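## Task

Get every pill into the compartment marked Saturday so that each stays there without the robot holding it, then open the grippers and pull the arms away.

## Robot and tools

Robot: two arms, left_arm and right_arm, each ending in a two-finger gripper. Left and right are only names and do not refer to image sides. The fingers point along the gripper's +z axis and close along its y axis. The reported end_effector_position is the spot between the finger pads, roughly 1 cm short of the fingertips.

Frame: one shared scene frame, in metres. The origin sits at table-top height, midway between the arms, about 5 to 10 cm in from the near table edge. +x reaches out across the table, +z is up, and left_arm is on the +y side. Orientations are quaternions written w first (qw, qx, qy, qz). Printed hand positions can be somewhat wrong, more so at long reach.

The 16-number row: every motion argument is one flat list of 16 numbers covering both arms, even if only one arm should move. The order is x, y, z, qw, qx, qy, qz, opening for left_arm, then those eight for right_arm. x, y, z and the quaternion form an absolute target pose in the scene frame, not an offset. Opening runs from -1 (closed) to +1 (fully open, 0.093 m gap). To hold an arm still, repeat its last reported pose and its intended opening every time. To keep an orientation steady, resend the same quaternion you chose, not the one that has drifted in a result. A target more than 0.6 m from the arm's last reported position along any of its gripper's axes is refused outright.

Tools:
- execute_actions, argument actions (a list with zero or one entry) and optional pictures (boolean). An empty list just reports the state. An entry {"rows": [...], "steps": n} plays up to 15 rows, one per 1/30 s control step, for n steps (1 to 15, 15 by default); if rows run out, the last row repeats. An entry {"steps": n} with no rows is a wait of up to 300 steps, counted from the previous result. A refused call sends nothing.
- move, arguments target (one 16-number row) and speed (m/s, 0.002 to 0.5, default 0.25; turning is capped at twice that in rad/s). Each gripper travels in a straight line toward its pose; both arms finish together, taking 0.5 to 10 s, and if more is needed they halt after 10 s before arriving. Openings are applied at the start. The path does not avoid obstacles or the other arm, and grippers may lag, stray, or overshoot speed, especially with the arm nearly straight. The result adds a move: line with the outcome (done, off_target, moving, held, fault) and any limits that acted (paced means the pose was clipped; held means some steps were blocked by a check), plus each gripper's distance from its target. If only one arm is named, the other finished fine.
- wait, argument seconds (0 to 10): lets the simulation run without new commands.
- zoom_image, arguments camera (cam_head_left, cam_head_right, cam_high, cam_low, cam_left_wrist, cam_right_wrist) and region [x0, y0, x1, y1] in that camera's pixels, origin top-left, at most 504 by 504. It returns an enlarged view of the latest image.
- finished_scene, argument scene (the number of the current scene).

Motion limits: every control step, the commanded pose is trimmed to within 70 mm and 16 degrees of the measured pose, and damped inverse kinematics then favours position over orientation. After an action ends, an arm only continues to that last trimmed pose, so a distant goal may take several calls; check the reported pose. Joint friction can leave the hand up to about 31 mm off, and very small commands may not move it. Elbows never fully straighten.

Result lines: the state line gives each arm's pose as left_arm: … | right_arm: …. grip_measured is the gripper motor on the -1 to +1 scale; pads meet near -0.94 and each millimetre of object width adds about 0.0208, with a fixed per-arm bias up to 0.02. It keeps heading toward your commanded number after contact, so it barely signals a grasp. Keep sending the same closing number to keep holding. The last value in each arm's Joint positions is the gap in metres (stops at zero). HELD marks steps that were not sent; a pose unreachable line means the clearance check altered or blocked that arm's command. Hand target shows where the controller is currently driving each gripper. FAULT and OVER-TEMPERATURE FAULT lines report arm stops; MOTOR HOT warns from 75 °C, at 90 °C the arm halts for 10 s, and at 100 °C it drops everything and falls. Holding loads heats motors. The simulation keeps running while you compose replies.

Avoid: knocking or placing anything off the table (that fails the job); dropping pills, slamming, fast or deep pushes past contact; letting the arms collide or press on each other; striking the bar and plate under the bases, whose tops can stand up to about 3 cm above the table with no warning. Random tugs on held parts or nudges to loose objects may occur. Finish by opening the grippers and moving clear so the pills rest on their own.

Each tool is called after "Request:" in YAML: its name, and indented under it one key for each argument.

## Session

Request:
execute_actions:
  actions: []

Scene clock: 0.00 s of 5400.00 s.
left_arm: end_effector_position=(+0.5472, +0.3937, +0.3339) grip_measured=+0.989 end_effector_quat_wxyz=(+0.620, +0.061, +0.724, +0.297) | right_arm: end_effector_position=(+0.1160, +0.1464, +0.1889) grip_measured=+0.990 end_effector_quat_wxyz=(-0.493, +0.742, -0.306, +0.335)
Joint positions: left_arm=[ 0.069  1.724  1.425  0.25  -0.289  0.536  0.093] | right_arm=[ 1.675  1.822  1.226  0.032  0.966 -1.289  0.093]
Joint velocities: left_arm=[-0.007  0.002  0.007  0.007 -0.022  0.037  0.001] | right_arm=[-0.017 -0.007  0.007  0.022  0.022  0.022  0.001]
Hand target (left_arm): +0.547, +0.394, +0.334; +0.620, +0.061, +0.724, +0.297
Hand target (right_arm): +0.116, +0.146, +0.189; -0.493, +0.742, -0.306, +0.335

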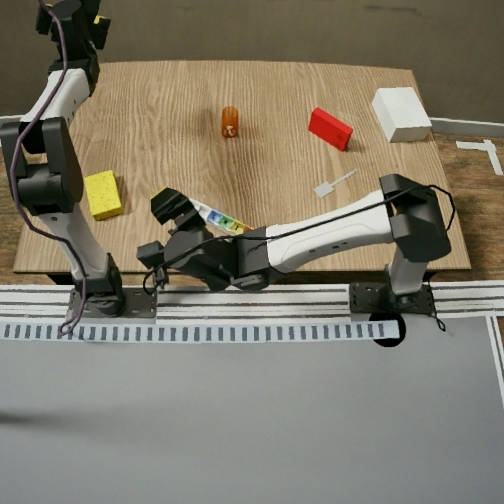

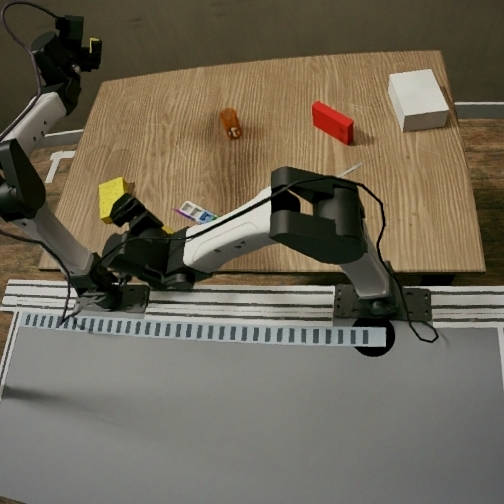

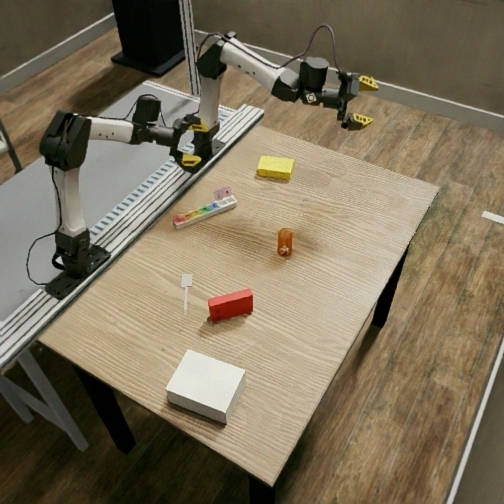

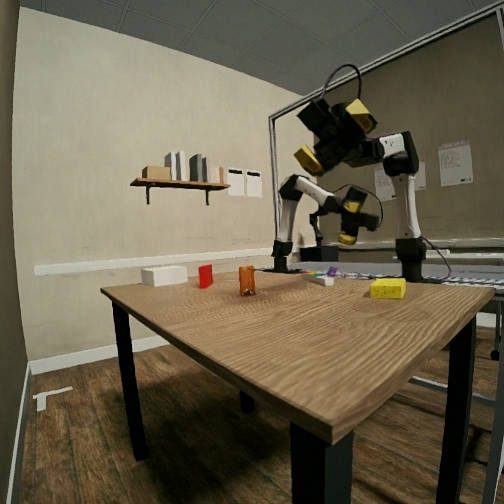

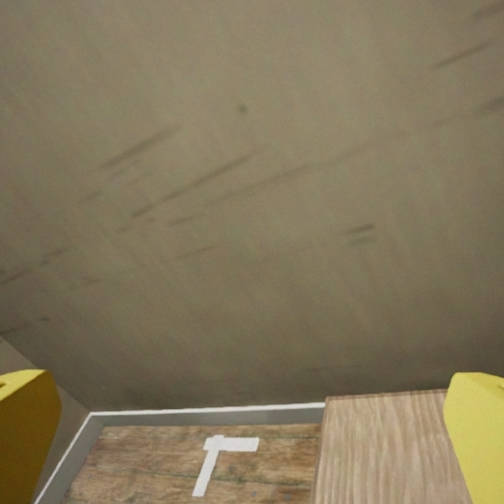

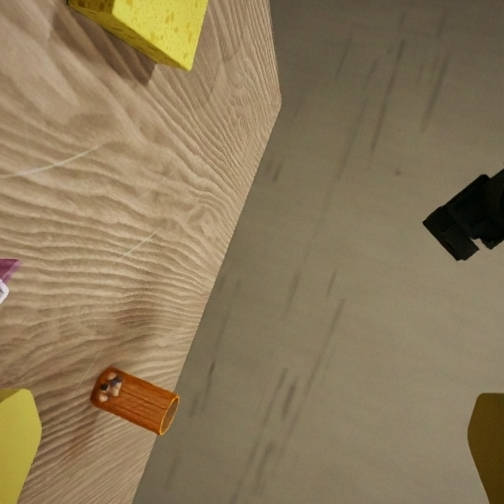

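Request:
move:
  target: [0.4,0.25,0.25,0.5,0.5,0.5,-0.5,1, 0.2,-0.3,0.28,0.383,0,0.924,0,1]

Request:
zoom_image:
  camera: "cam_high"
  region: [160,170,310,270]

Request:
zoom_image:
  camera: "cam_head_left"
  region: [150,90,310,250]

Scene clock: 6.80 s of 5400.00 s.
left_arm: end_effector_position=(+0.4062, +0.2562, +0.2571) grip_measured=+0.989 end_effector_quat_wxyz=(+0.587, +0.426, +0.553, -0.410) | right_arm: end_effector_position=(+0.2017, -0.2969, +0.2648) grip_measured=+0.989 end_effector_quat_wxyz=(+0.366, +0.002, +0.930, -0.007)
Joint positions: left_arm=[ 0.307  1.759  1.304 -0.326  1.58   0.835  0.093] | right_arm=[ 0.405  0.809  1.175 -1.241  0.253  0.268  0.093]
Joint velocities: left_arm=[ 0.017  0.007 -0.012 -0.051 -0.037  0.081 -0.001] | right_arm=[-0.002 -0.012 -0.002 -0.051 -0.007 -0.007 -0.   ]
Hand target (left_arm): +0.400, +0.249, +0.251; +0.578, +0.420, +0.556, -0.425
Hand target (right_arm): +0.202, -0.297, +0.276; +0.383, +0.003, +0.924, +0.001
Off the commanded pose (left_arm): 0.011 m, 18 deg; orientation clipped at the last step of the last action.
Off the commanded pose (right_arm): 0.016 m, 2 deg.
joint sent to its limit (left arm) — the command would take joint 5 (wrist yaw) past its upper limit, so that joint was sent only as far as its limit.
move: off_target (left_arm, right_arm); limits=paced
camera_calibration (this result's frames):
cam_left_wrist: T_world_to_cam=[[-0.956191, -0.291704, -0.0246613, 0.46866], [-0.0998652, 0.404218, -0.909195, 0.206555], [0.275185, -0.866901, -0.41564, 0.303218], [0, 0, 0, 1]] pos_world=[0.385315, 0.316077, 0.325386]
cam_right_wrist: T_world_to_cam=[[-0.020916, -0.999746, -0.00838254, -0.291341], [-0.955772, 0.0224548, -0.293249, 0.314971], [0.293363, 0.0018782, -0.955999, 0.274669], [0, 0, 0, 1]] pos_world=[0.214369, -0.298855, 0.352506]

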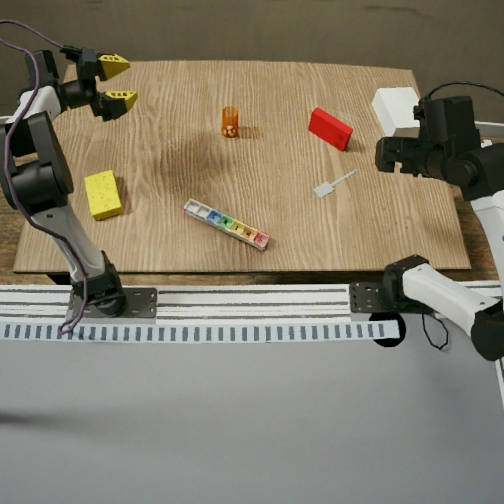

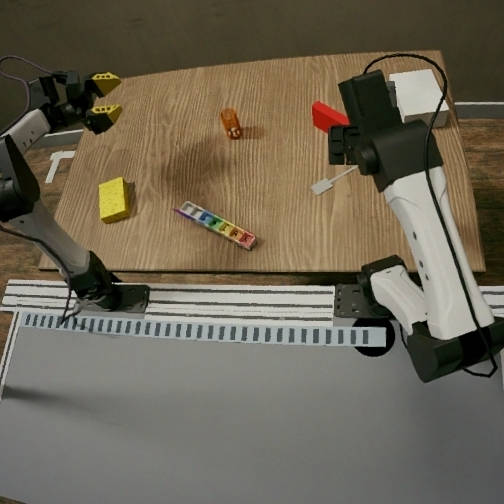

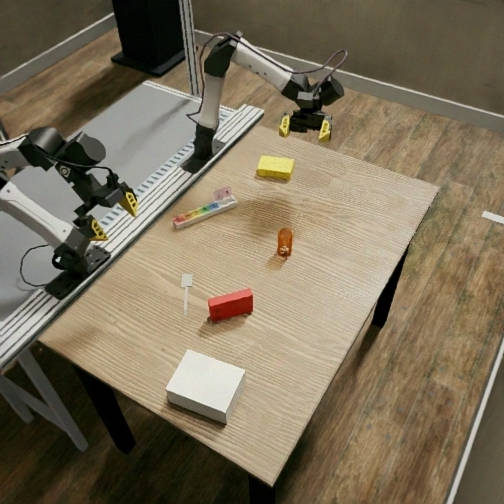

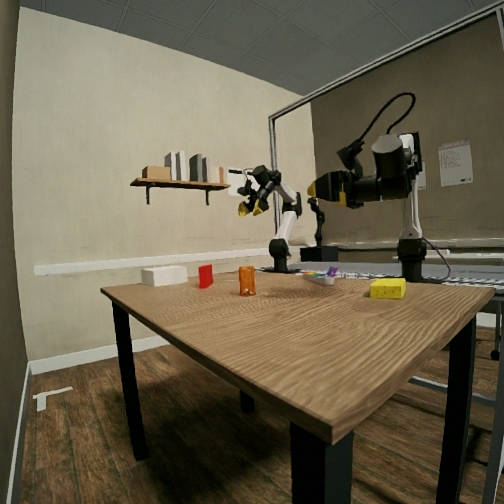

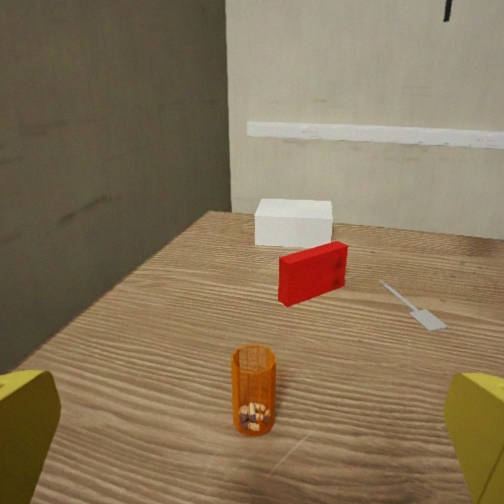

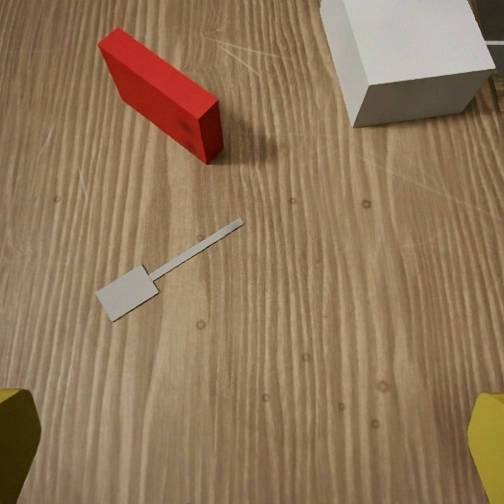

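Region (160, 170, 310, 270) of cam_high's 504x504 image, scaled by 3.360, with more detail than that image has.

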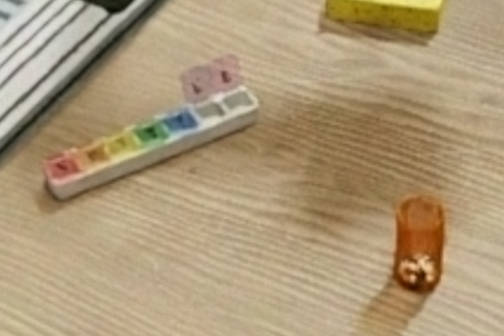

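Region (150, 90, 310, 250) of cam_head_left's 504x504 image, scaled by 3.150, with more detail than that image has.

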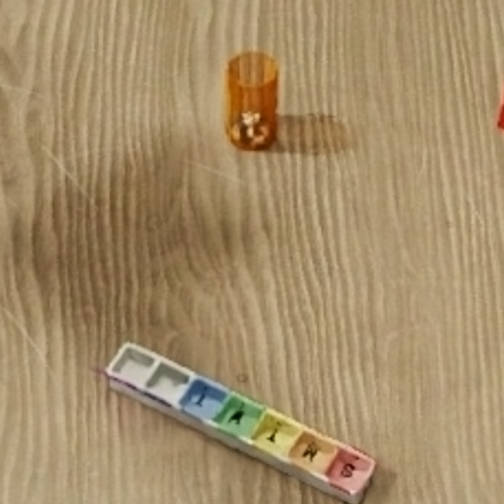

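Request:
move:
  target: [0.33,0.3,0.2,0.45,0.45,0.7,-0.32,1, 0.42,-0.05,0.09,0.581,-0.239,0.757,0.183,1]

Scene clock: 10.80 s of 5400.00 s.
left_arm: end_effector_position=(+0.3318, +0.2946, +0.2031) grip_measured=+0.989 end_effector_quat_wxyz=(+0.461, +0.449, +0.697, -0.317) | right_arm: end_effector_position=(+0.4128, -0.0528, +0.0864) grip_measured=+0.990 end_effector_quat_wxyz=(+0.567, -0.238, +0.768, +0.180)
Joint positions: left_arm=[ 0.462  1.718  1.396 -1.405  1.164  1.72   0.093] | right_arm=[ 0.629  1.921  0.742  0.867 -0.028  0.004  0.093]
Joint velocities: left_arm=[-0.027 -0.007 -0.007 -0.007 -0.051  0.066  0.002] | right_arm=[-0.007 -0.012 -0.002  0.022 -0.051 -0.081 -0.001]
Hand target (left_arm): +0.333, +0.299, +0.200; +0.453, +0.447, +0.702, -0.318
Hand target (right_arm): +0.418, -0.047, +0.093; +0.577, -0.241, +0.758, +0.185
Off the commanded pose (left_arm): 0.007 m, 1 deg.
Off the commanded pose (right_arm): 0.009 m, 2 deg.
move: done
camera_calibration (this result's frames):
cam_left_wrist: T_world_to_cam=[[-0.916643, -0.39607, 0.0537914, 0.4091], [-0.327807, 0.667915, -0.668156, 0.083563], [0.228709, -0.630094, -0.742074, 0.346465], [0, 0, 0, 1]] pos_world=[0.323152, 0.324525, 0.290929]
cam_right_wrist: T_world_to_cam=[[0.568906, -0.821887, -0.0291077, -0.276658], [-0.571861, -0.369907, -0.732218, 0.317597], [0.591034, 0.433209, -0.680448, -0.0822369], [0, 0, 0, 1]] pos_world=[0.387619, -0.0742745, 0.16854]

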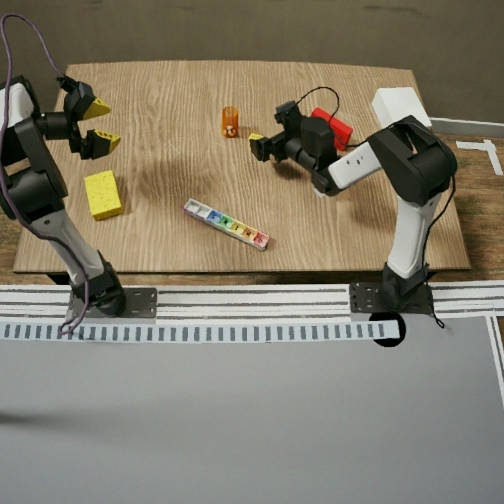

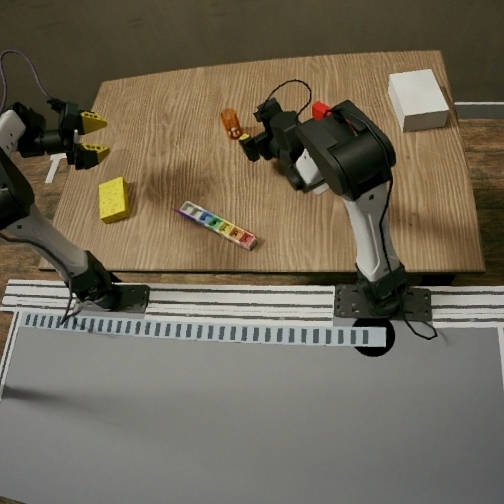

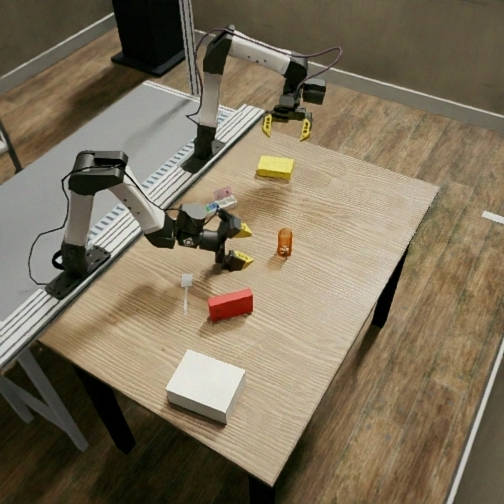

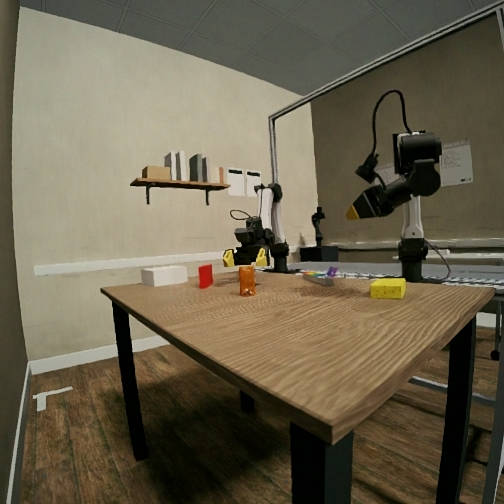

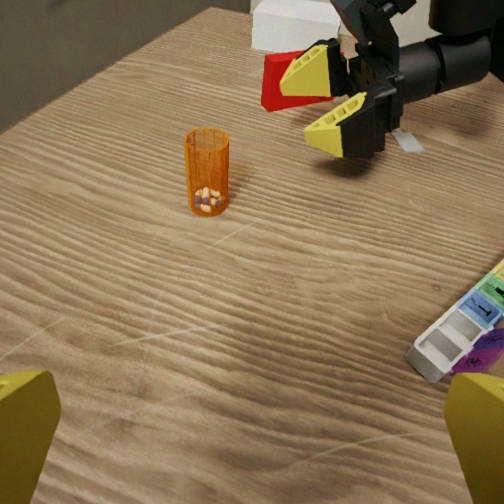

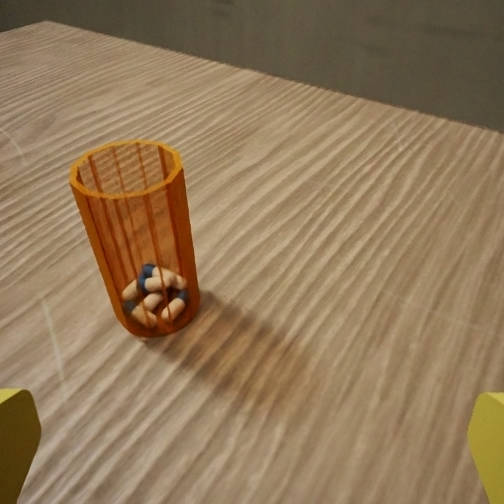

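Request:
move:
  target: [0.27,0.3,0.18,0.45,0.45,0.7,-0.32,1, 0.40,0.0,0.05,0.581,-0.239,0.757,0.183,1]
  speed: 0.1

Request:
move:
  target: [0.27,0.3,0.18,0.45,0.45,0.7,-0.32,1, 0.46,0.042,0.045,0.581,-0.239,0.757,0.183,1]
  speed: 0.06

Scene clock: 12.53 s of 5400.00 s.
left_arm: end_effector_position=(+0.2785, +0.3004, +0.1842) grip_measured=+0.989 end_effector_quat_wxyz=(+0.460, +0.455, +0.697, -0.311) | right_arm: end_effector_position=(+0.3937, -0.0058, +0.0452) grip_measured=+0.990 end_effector_quat_wxyz=(+0.570, -0.246, +0.763, +0.179)
Joint positions: left_arm=[ 0.576  1.627  1.207 -1.537  1.123  1.988  0.093] | right_arm=[0.772 2.113 0.779 1.028 0.1   0.031 0.093]
Joint velocities: left_arm=[-0.002 -0.002 -0.022 -0.037 -0.007  0.022  0.002] | right_arm=[ 0.002  0.002 -0.017 -0.022 -0.007  0.066  0.   ]
Hand target (left_arm): +0.271, +0.299, +0.179; +0.451, +0.450, +0.702, -0.319
Hand target (right_arm): +0.399, -0.000, +0.051; +0.581, -0.239, +0.756, +0.183
Off the commanded pose (left_arm): 0.010 m, 2 deg.
Off the commanded pose (right_arm): 0.010 m, 2 deg.
move: done
camera_calibration (this result's frames):
cam_left_wrist: T_world_to_cam=[[-0.918666, -0.393059, 0.0394545, 0.365885], [-0.319183, 0.679713, -0.660388, 0.0421439], [0.232754, -0.61927, -0.749887, 0.34536], [0, 0, 0, 1]] pos_world=[0.269194, 0.32904, 0.272377]
cam_right_wrist: T_world_to_cam=[[0.579353, -0.814934, -0.0152502, -0.233068], [-0.557285, -0.382392, -0.737027, 0.288362], [0.594797, 0.435498, -0.675691, -0.12105], [0, 0, 0, 1]] pos_world=[0.367729, -0.0269502, 0.127184]

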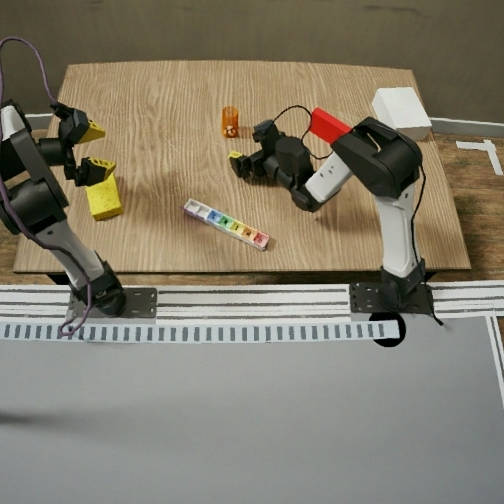

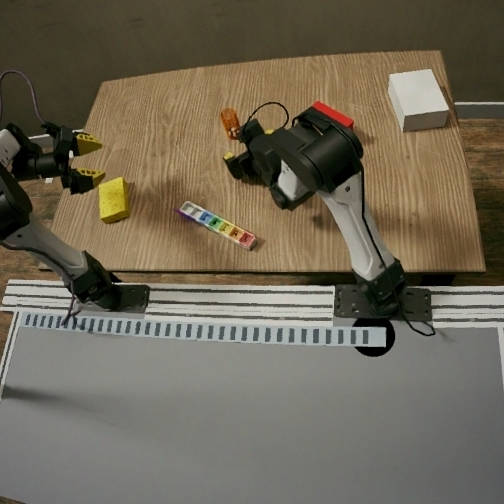

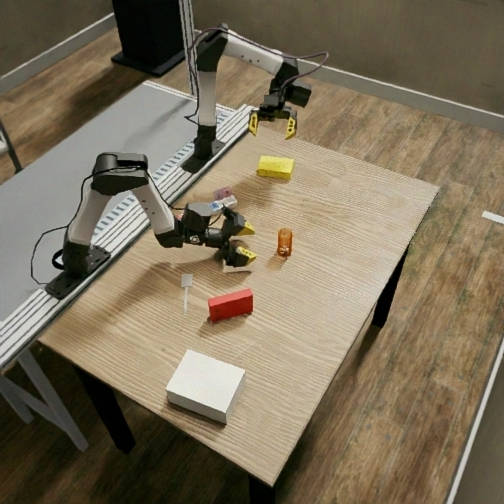

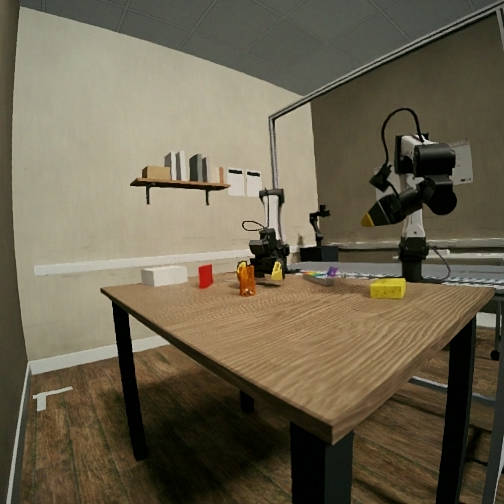

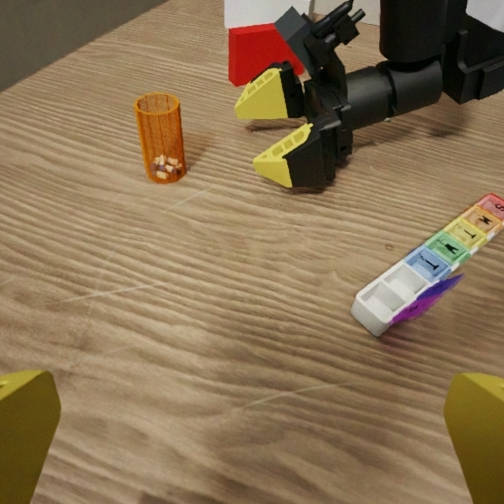

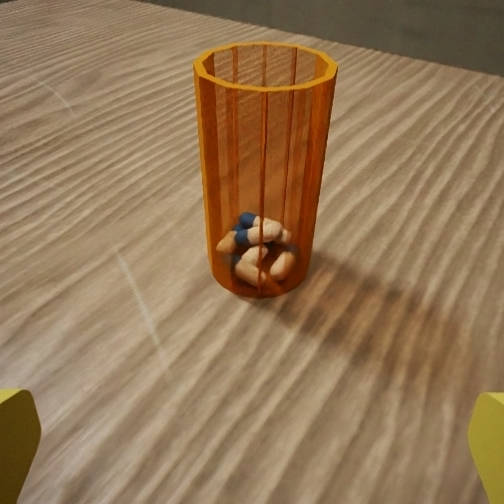

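Scene clock: 14.30 s of 5400.00 s.
left_arm: end_effector_position=(+0.2770, +0.2995, +0.1848) grip_measured=+0.989 end_effector_quat_wxyz=(+0.459, +0.457, +0.695, -0.312) | right_arm: end_effector_position=(+0.4522, +0.0420, +0.0450) grip_measured=+0.990 end_effector_quat_wxyz=(+0.578, -0.242, +0.758, +0.181)
Joint positions: left_arm=[ 0.576  1.627  1.207 -1.551  1.122  2.002  0.093] | right_arm=[0.766 2.294 1.127 0.881 0.1   0.031 0.093]
Joint velocities: left_arm=[ 0.017 -0.007  0.002 -0.037 -0.007  0.022  0.   ] | right_arm=[ 0.007 -0.012 -0.012  0.037 -0.022 -0.022 -0.   ]
Hand target (left_arm): +0.270, +0.300, +0.180; +0.451, +0.450, +0.701, -0.320
Hand target (right_arm): +0.459, +0.043, +0.046; +0.580, -0.239, +0.757, +0.183
Off the commanded pose (left_arm): 0.008 m, 2 deg.
Off the commanded pose (right_arm): 0.008 m, 1 deg.
joint sent to its limit (left arm) — the command would take joint 4 (wrist pitch) past its lower limit, so that joint was sent only as far as its limit.
move: done
camera_calibration (this result's frames):
cam_left_wrist: T_world_to_cam=[[-0.921071, -0.387404, 0.0393257, 0.363024], [-0.314511, 0.680593, -0.661722, 0.0414182], [0.229589, -0.621861, -0.748717, 0.347069], [0, 0, 0, 1]] pos_world=[0.267714, 0.328277, 0.272988]
cam_right_wrist: T_world_to_cam=[[0.575973, -0.817279, -0.0176205, -0.226341], [-0.547994, -0.370022, -0.750191, 0.334926], [0.606595, 0.441745, -0.660987, -0.183029], [0, 0, 0, 1]] pos_world=[0.424928, 0.0197988, 0.12629]

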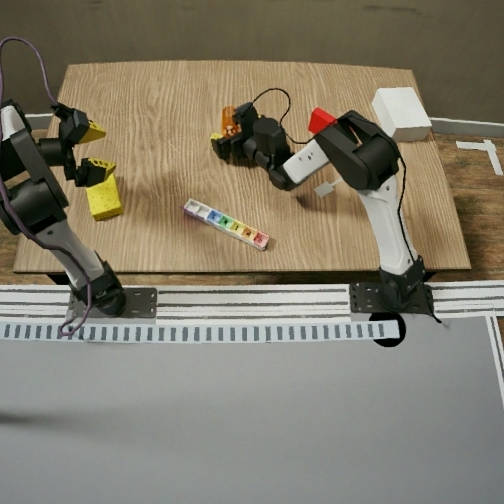

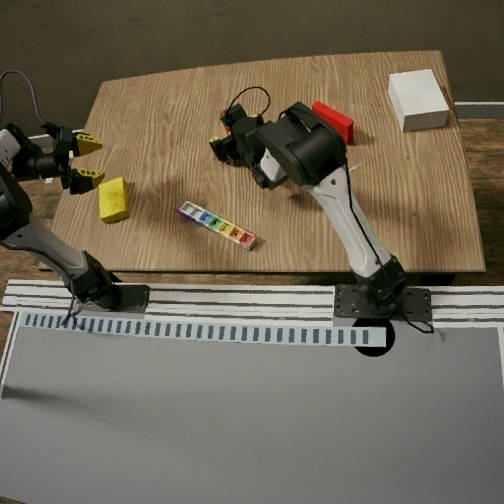

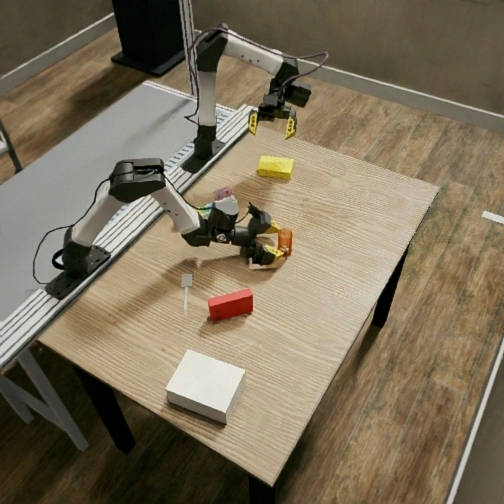

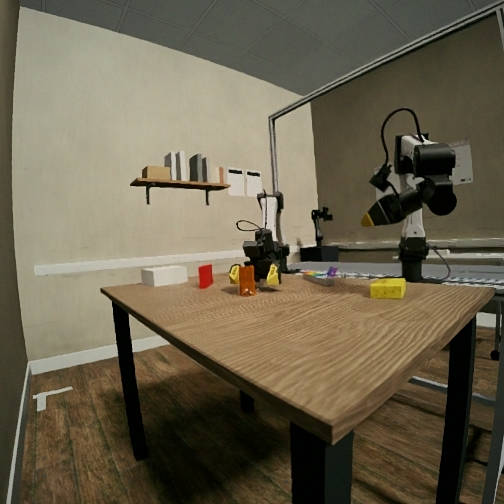

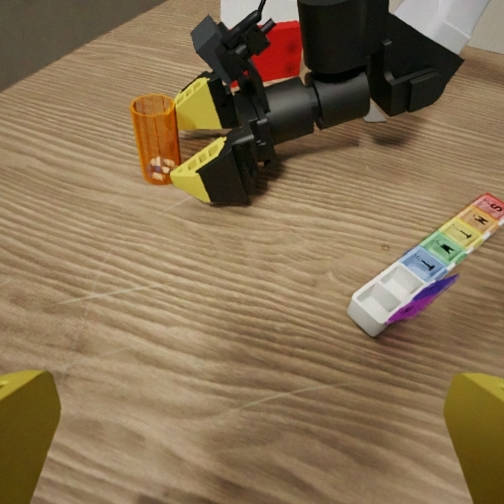

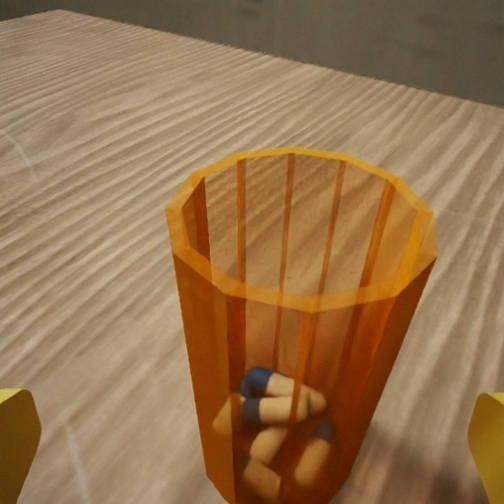

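Request:
move:
  target: [0.27,0.3,0.18,0.45,0.45,0.7,-0.32,1, 0.492,0.05,0.043,0.581,-0.239,0.757,0.183,1]
  speed: 0.04

Request:
move:
  target: [0.27,0.3,0.18,0.45,0.45,0.7,-0.32,1, 0.492,0.05,0.043,0.581,-0.239,0.757,0.183,-0.1]
  speed: 0.04

Scene clock: 16.17 s of 5400.00 s.
left_arm: end_effector_position=(+0.2769, +0.2995, +0.1848) grip_measured=+0.989 end_effector_quat_wxyz=(+0.459, +0.457, +0.695, -0.312) | right_arm: end_effector_position=(+0.4853, +0.0497, +0.0429) grip_measured=+0.990 end_effector_quat_wxyz=(+0.578, -0.238, +0.759, +0.183)
Joint positions: left_arm=[ 0.576  1.627  1.207 -1.551  1.122  2.002  0.093] | right_arm=[0.732 2.375 1.283 0.808 0.069 0.03  0.093]
Joint velocities: left_arm=[ 0.017 -0.007 -0.002 -0.022  0.037  0.022 -0.001] | right_arm=[-0.007  0.012 -0.007 -0.007 -0.007  0.022  0.001]
Hand target (left_arm): +0.270, +0.300, +0.180; +0.451, +0.450, +0.701, -0.320
Hand target (right_arm): +0.492, +0.051, +0.044; +0.581, -0.239, +0.756, +0.183
Off the commanded pose (left_arm): 0.008 m, 2 deg.
Off the commanded pose (right_arm): 0.007 m, 0 deg.
joint sent to its limit (left arm) — the command would take joint 4 (wrist pitch) past its lower limit, so that joint was sent only as far as its limit.
move: done
camera_calibration (this result's frames):
cam_left_wrist: T_world_to_cam=[[-0.921192, -0.387146, 0.0390346, 0.363008], [-0.314218, 0.68097, -0.661473, 0.0411252], [0.229505, -0.621609, -0.748952, 0.347034], [0, 0, 0, 1]] pos_world=[0.267676, 0.328252, 0.272946]
cam_right_wrist: T_world_to_cam=[[0.572118, -0.819776, -0.0254417, -0.236785], [-0.552345, -0.362177, -0.750828, 0.356085], [0.606297, 0.443615, -0.660007, -0.207837], [0, 0, 0, 1]] pos_world=[0.458162, 0.0270543, 0.124161]

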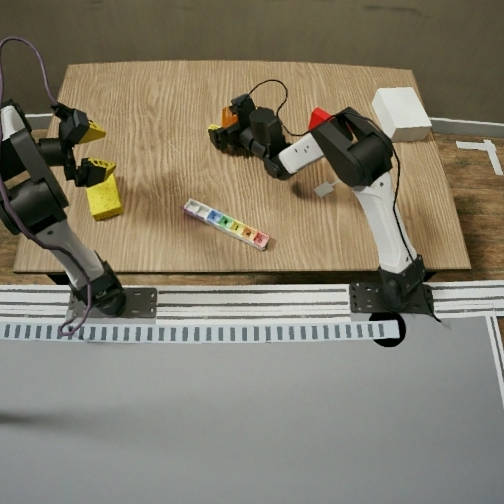

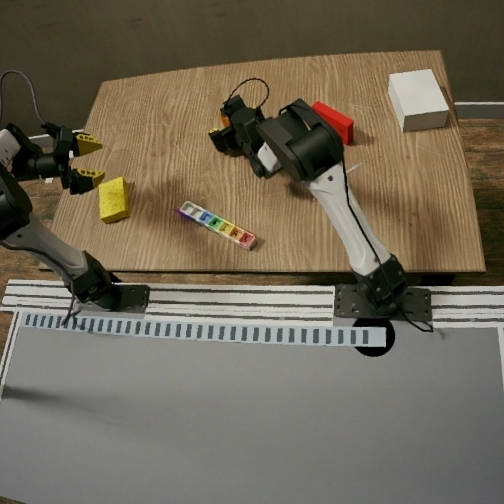

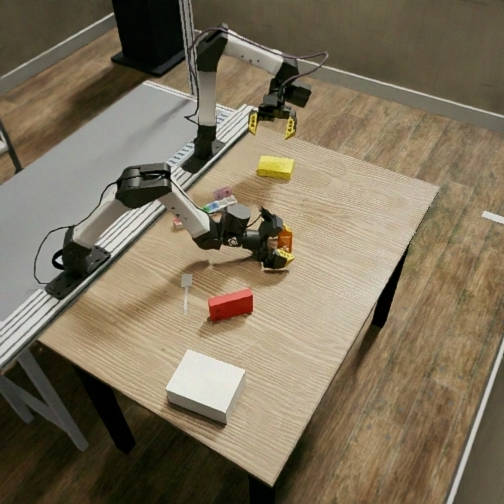

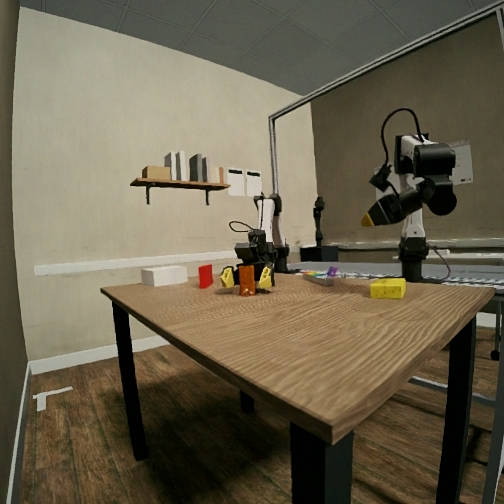

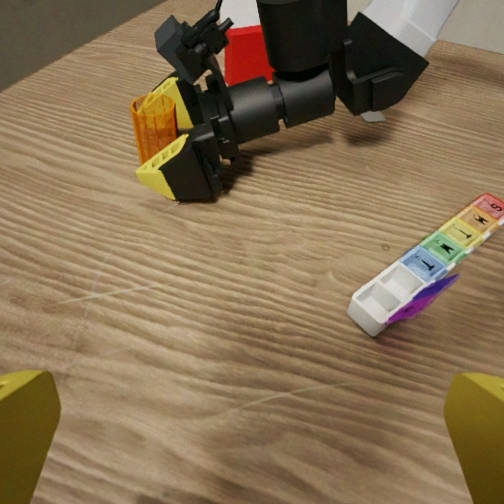

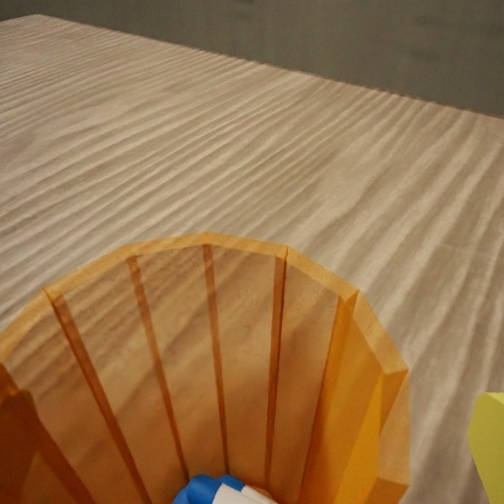

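Scene clock: 16.87 s of 5400.00 s.
left_arm: end_effector_position=(+0.2769, +0.2995, +0.1848) grip_measured=+0.989 end_effector_quat_wxyz=(+0.459, +0.457, +0.695, -0.312) | right_arm: end_effector_position=(+0.4852, +0.0498, +0.0429) grip_measured=-0.096 end_effector_quat_wxyz=(+0.578, -0.238, +0.759, +0.183)
Joint positions: left_arm=[ 0.576  1.627  1.207 -1.551  1.122  2.002  0.093] | right_arm=[0.732 2.375 1.283 0.808 0.068 0.029 0.041]
Joint velocities: left_arm=[-0.007 -0.012  0.002  0.007  0.022 -0.095  0.001] | right_arm=[ 0.012  0.002 -0.007 -0.007  0.022 -0.007 -0.   ]
Hand target (left_arm): +0.270, +0.300, +0.180; +0.451, +0.450, +0.701, -0.320
Hand target (right_arm): +0.492, +0.050, +0.043; +0.581, -0.239, +0.756, +0.183
Off the commanded pose (left_arm): 0.008 m, 2 deg.
Off the commanded pose (right_arm): 0.007 m, 0 deg.
joint sent to its limit (left arm) — the command would take joint 4 (wrist pitch) past its lower limit, so that joint was sent only as far as its limit.
move: done
camera_calibration (this result's frames):
cam_left_wrist: T_world_to_cam=[[-0.921192, -0.387146, 0.0390346, 0.363008], [-0.314218, 0.68097, -0.661473, 0.0411252], [0.229505, -0.621609, -0.748952, 0.347034], [0, 0, 0, 1]] pos_world=[0.267676, 0.328252, 0.272946]
cam_right_wrist: T_world_to_cam=[[0.573105, -0.819089, -0.0253772, -0.237109], [-0.551899, -0.362895, -0.750809, 0.355895], [0.60577, 0.444298, -0.660031, -0.20762], [0, 0, 0, 1]] pos_world=[0.458076, 0.0271845, 0.124157]

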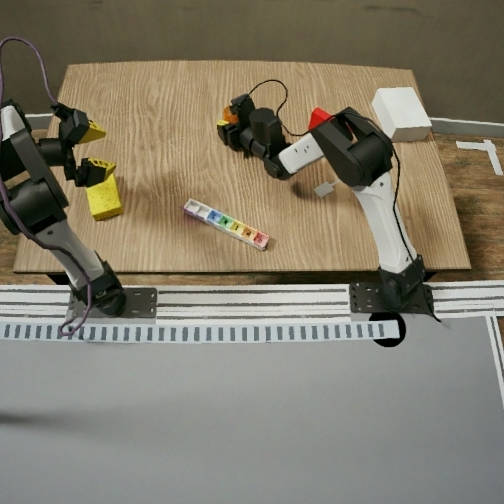

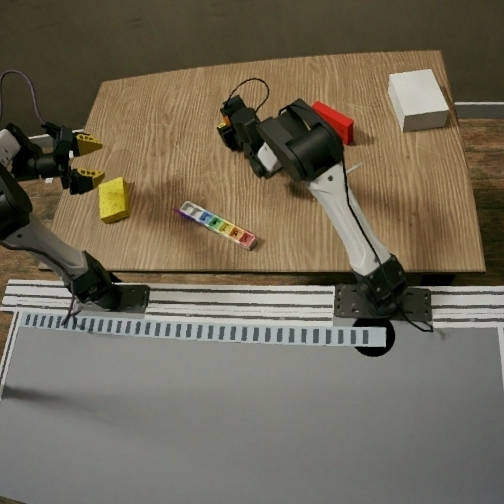

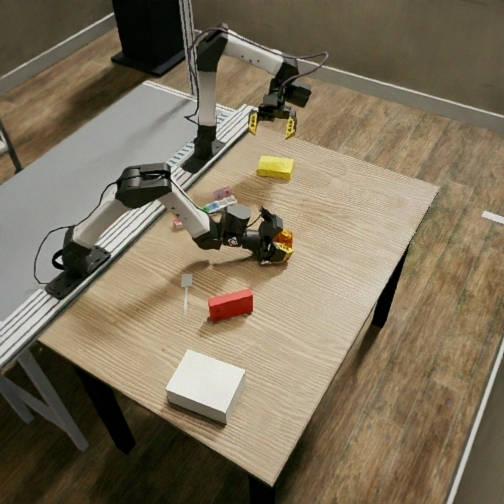

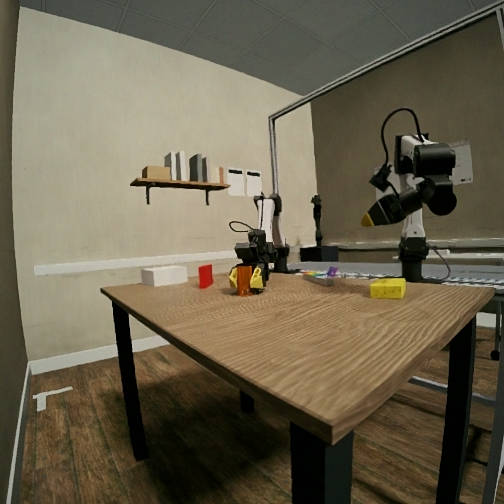

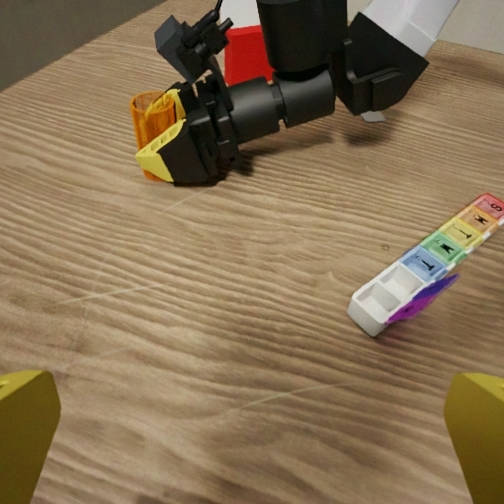

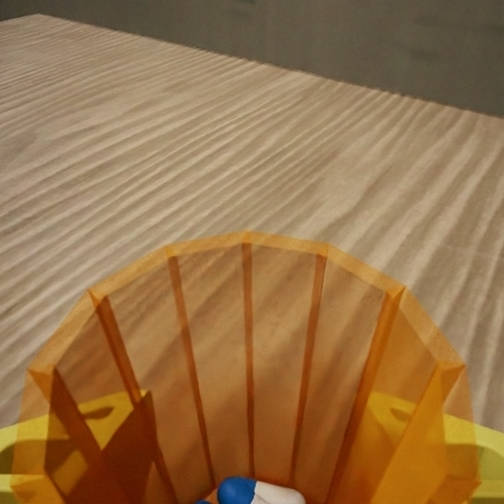

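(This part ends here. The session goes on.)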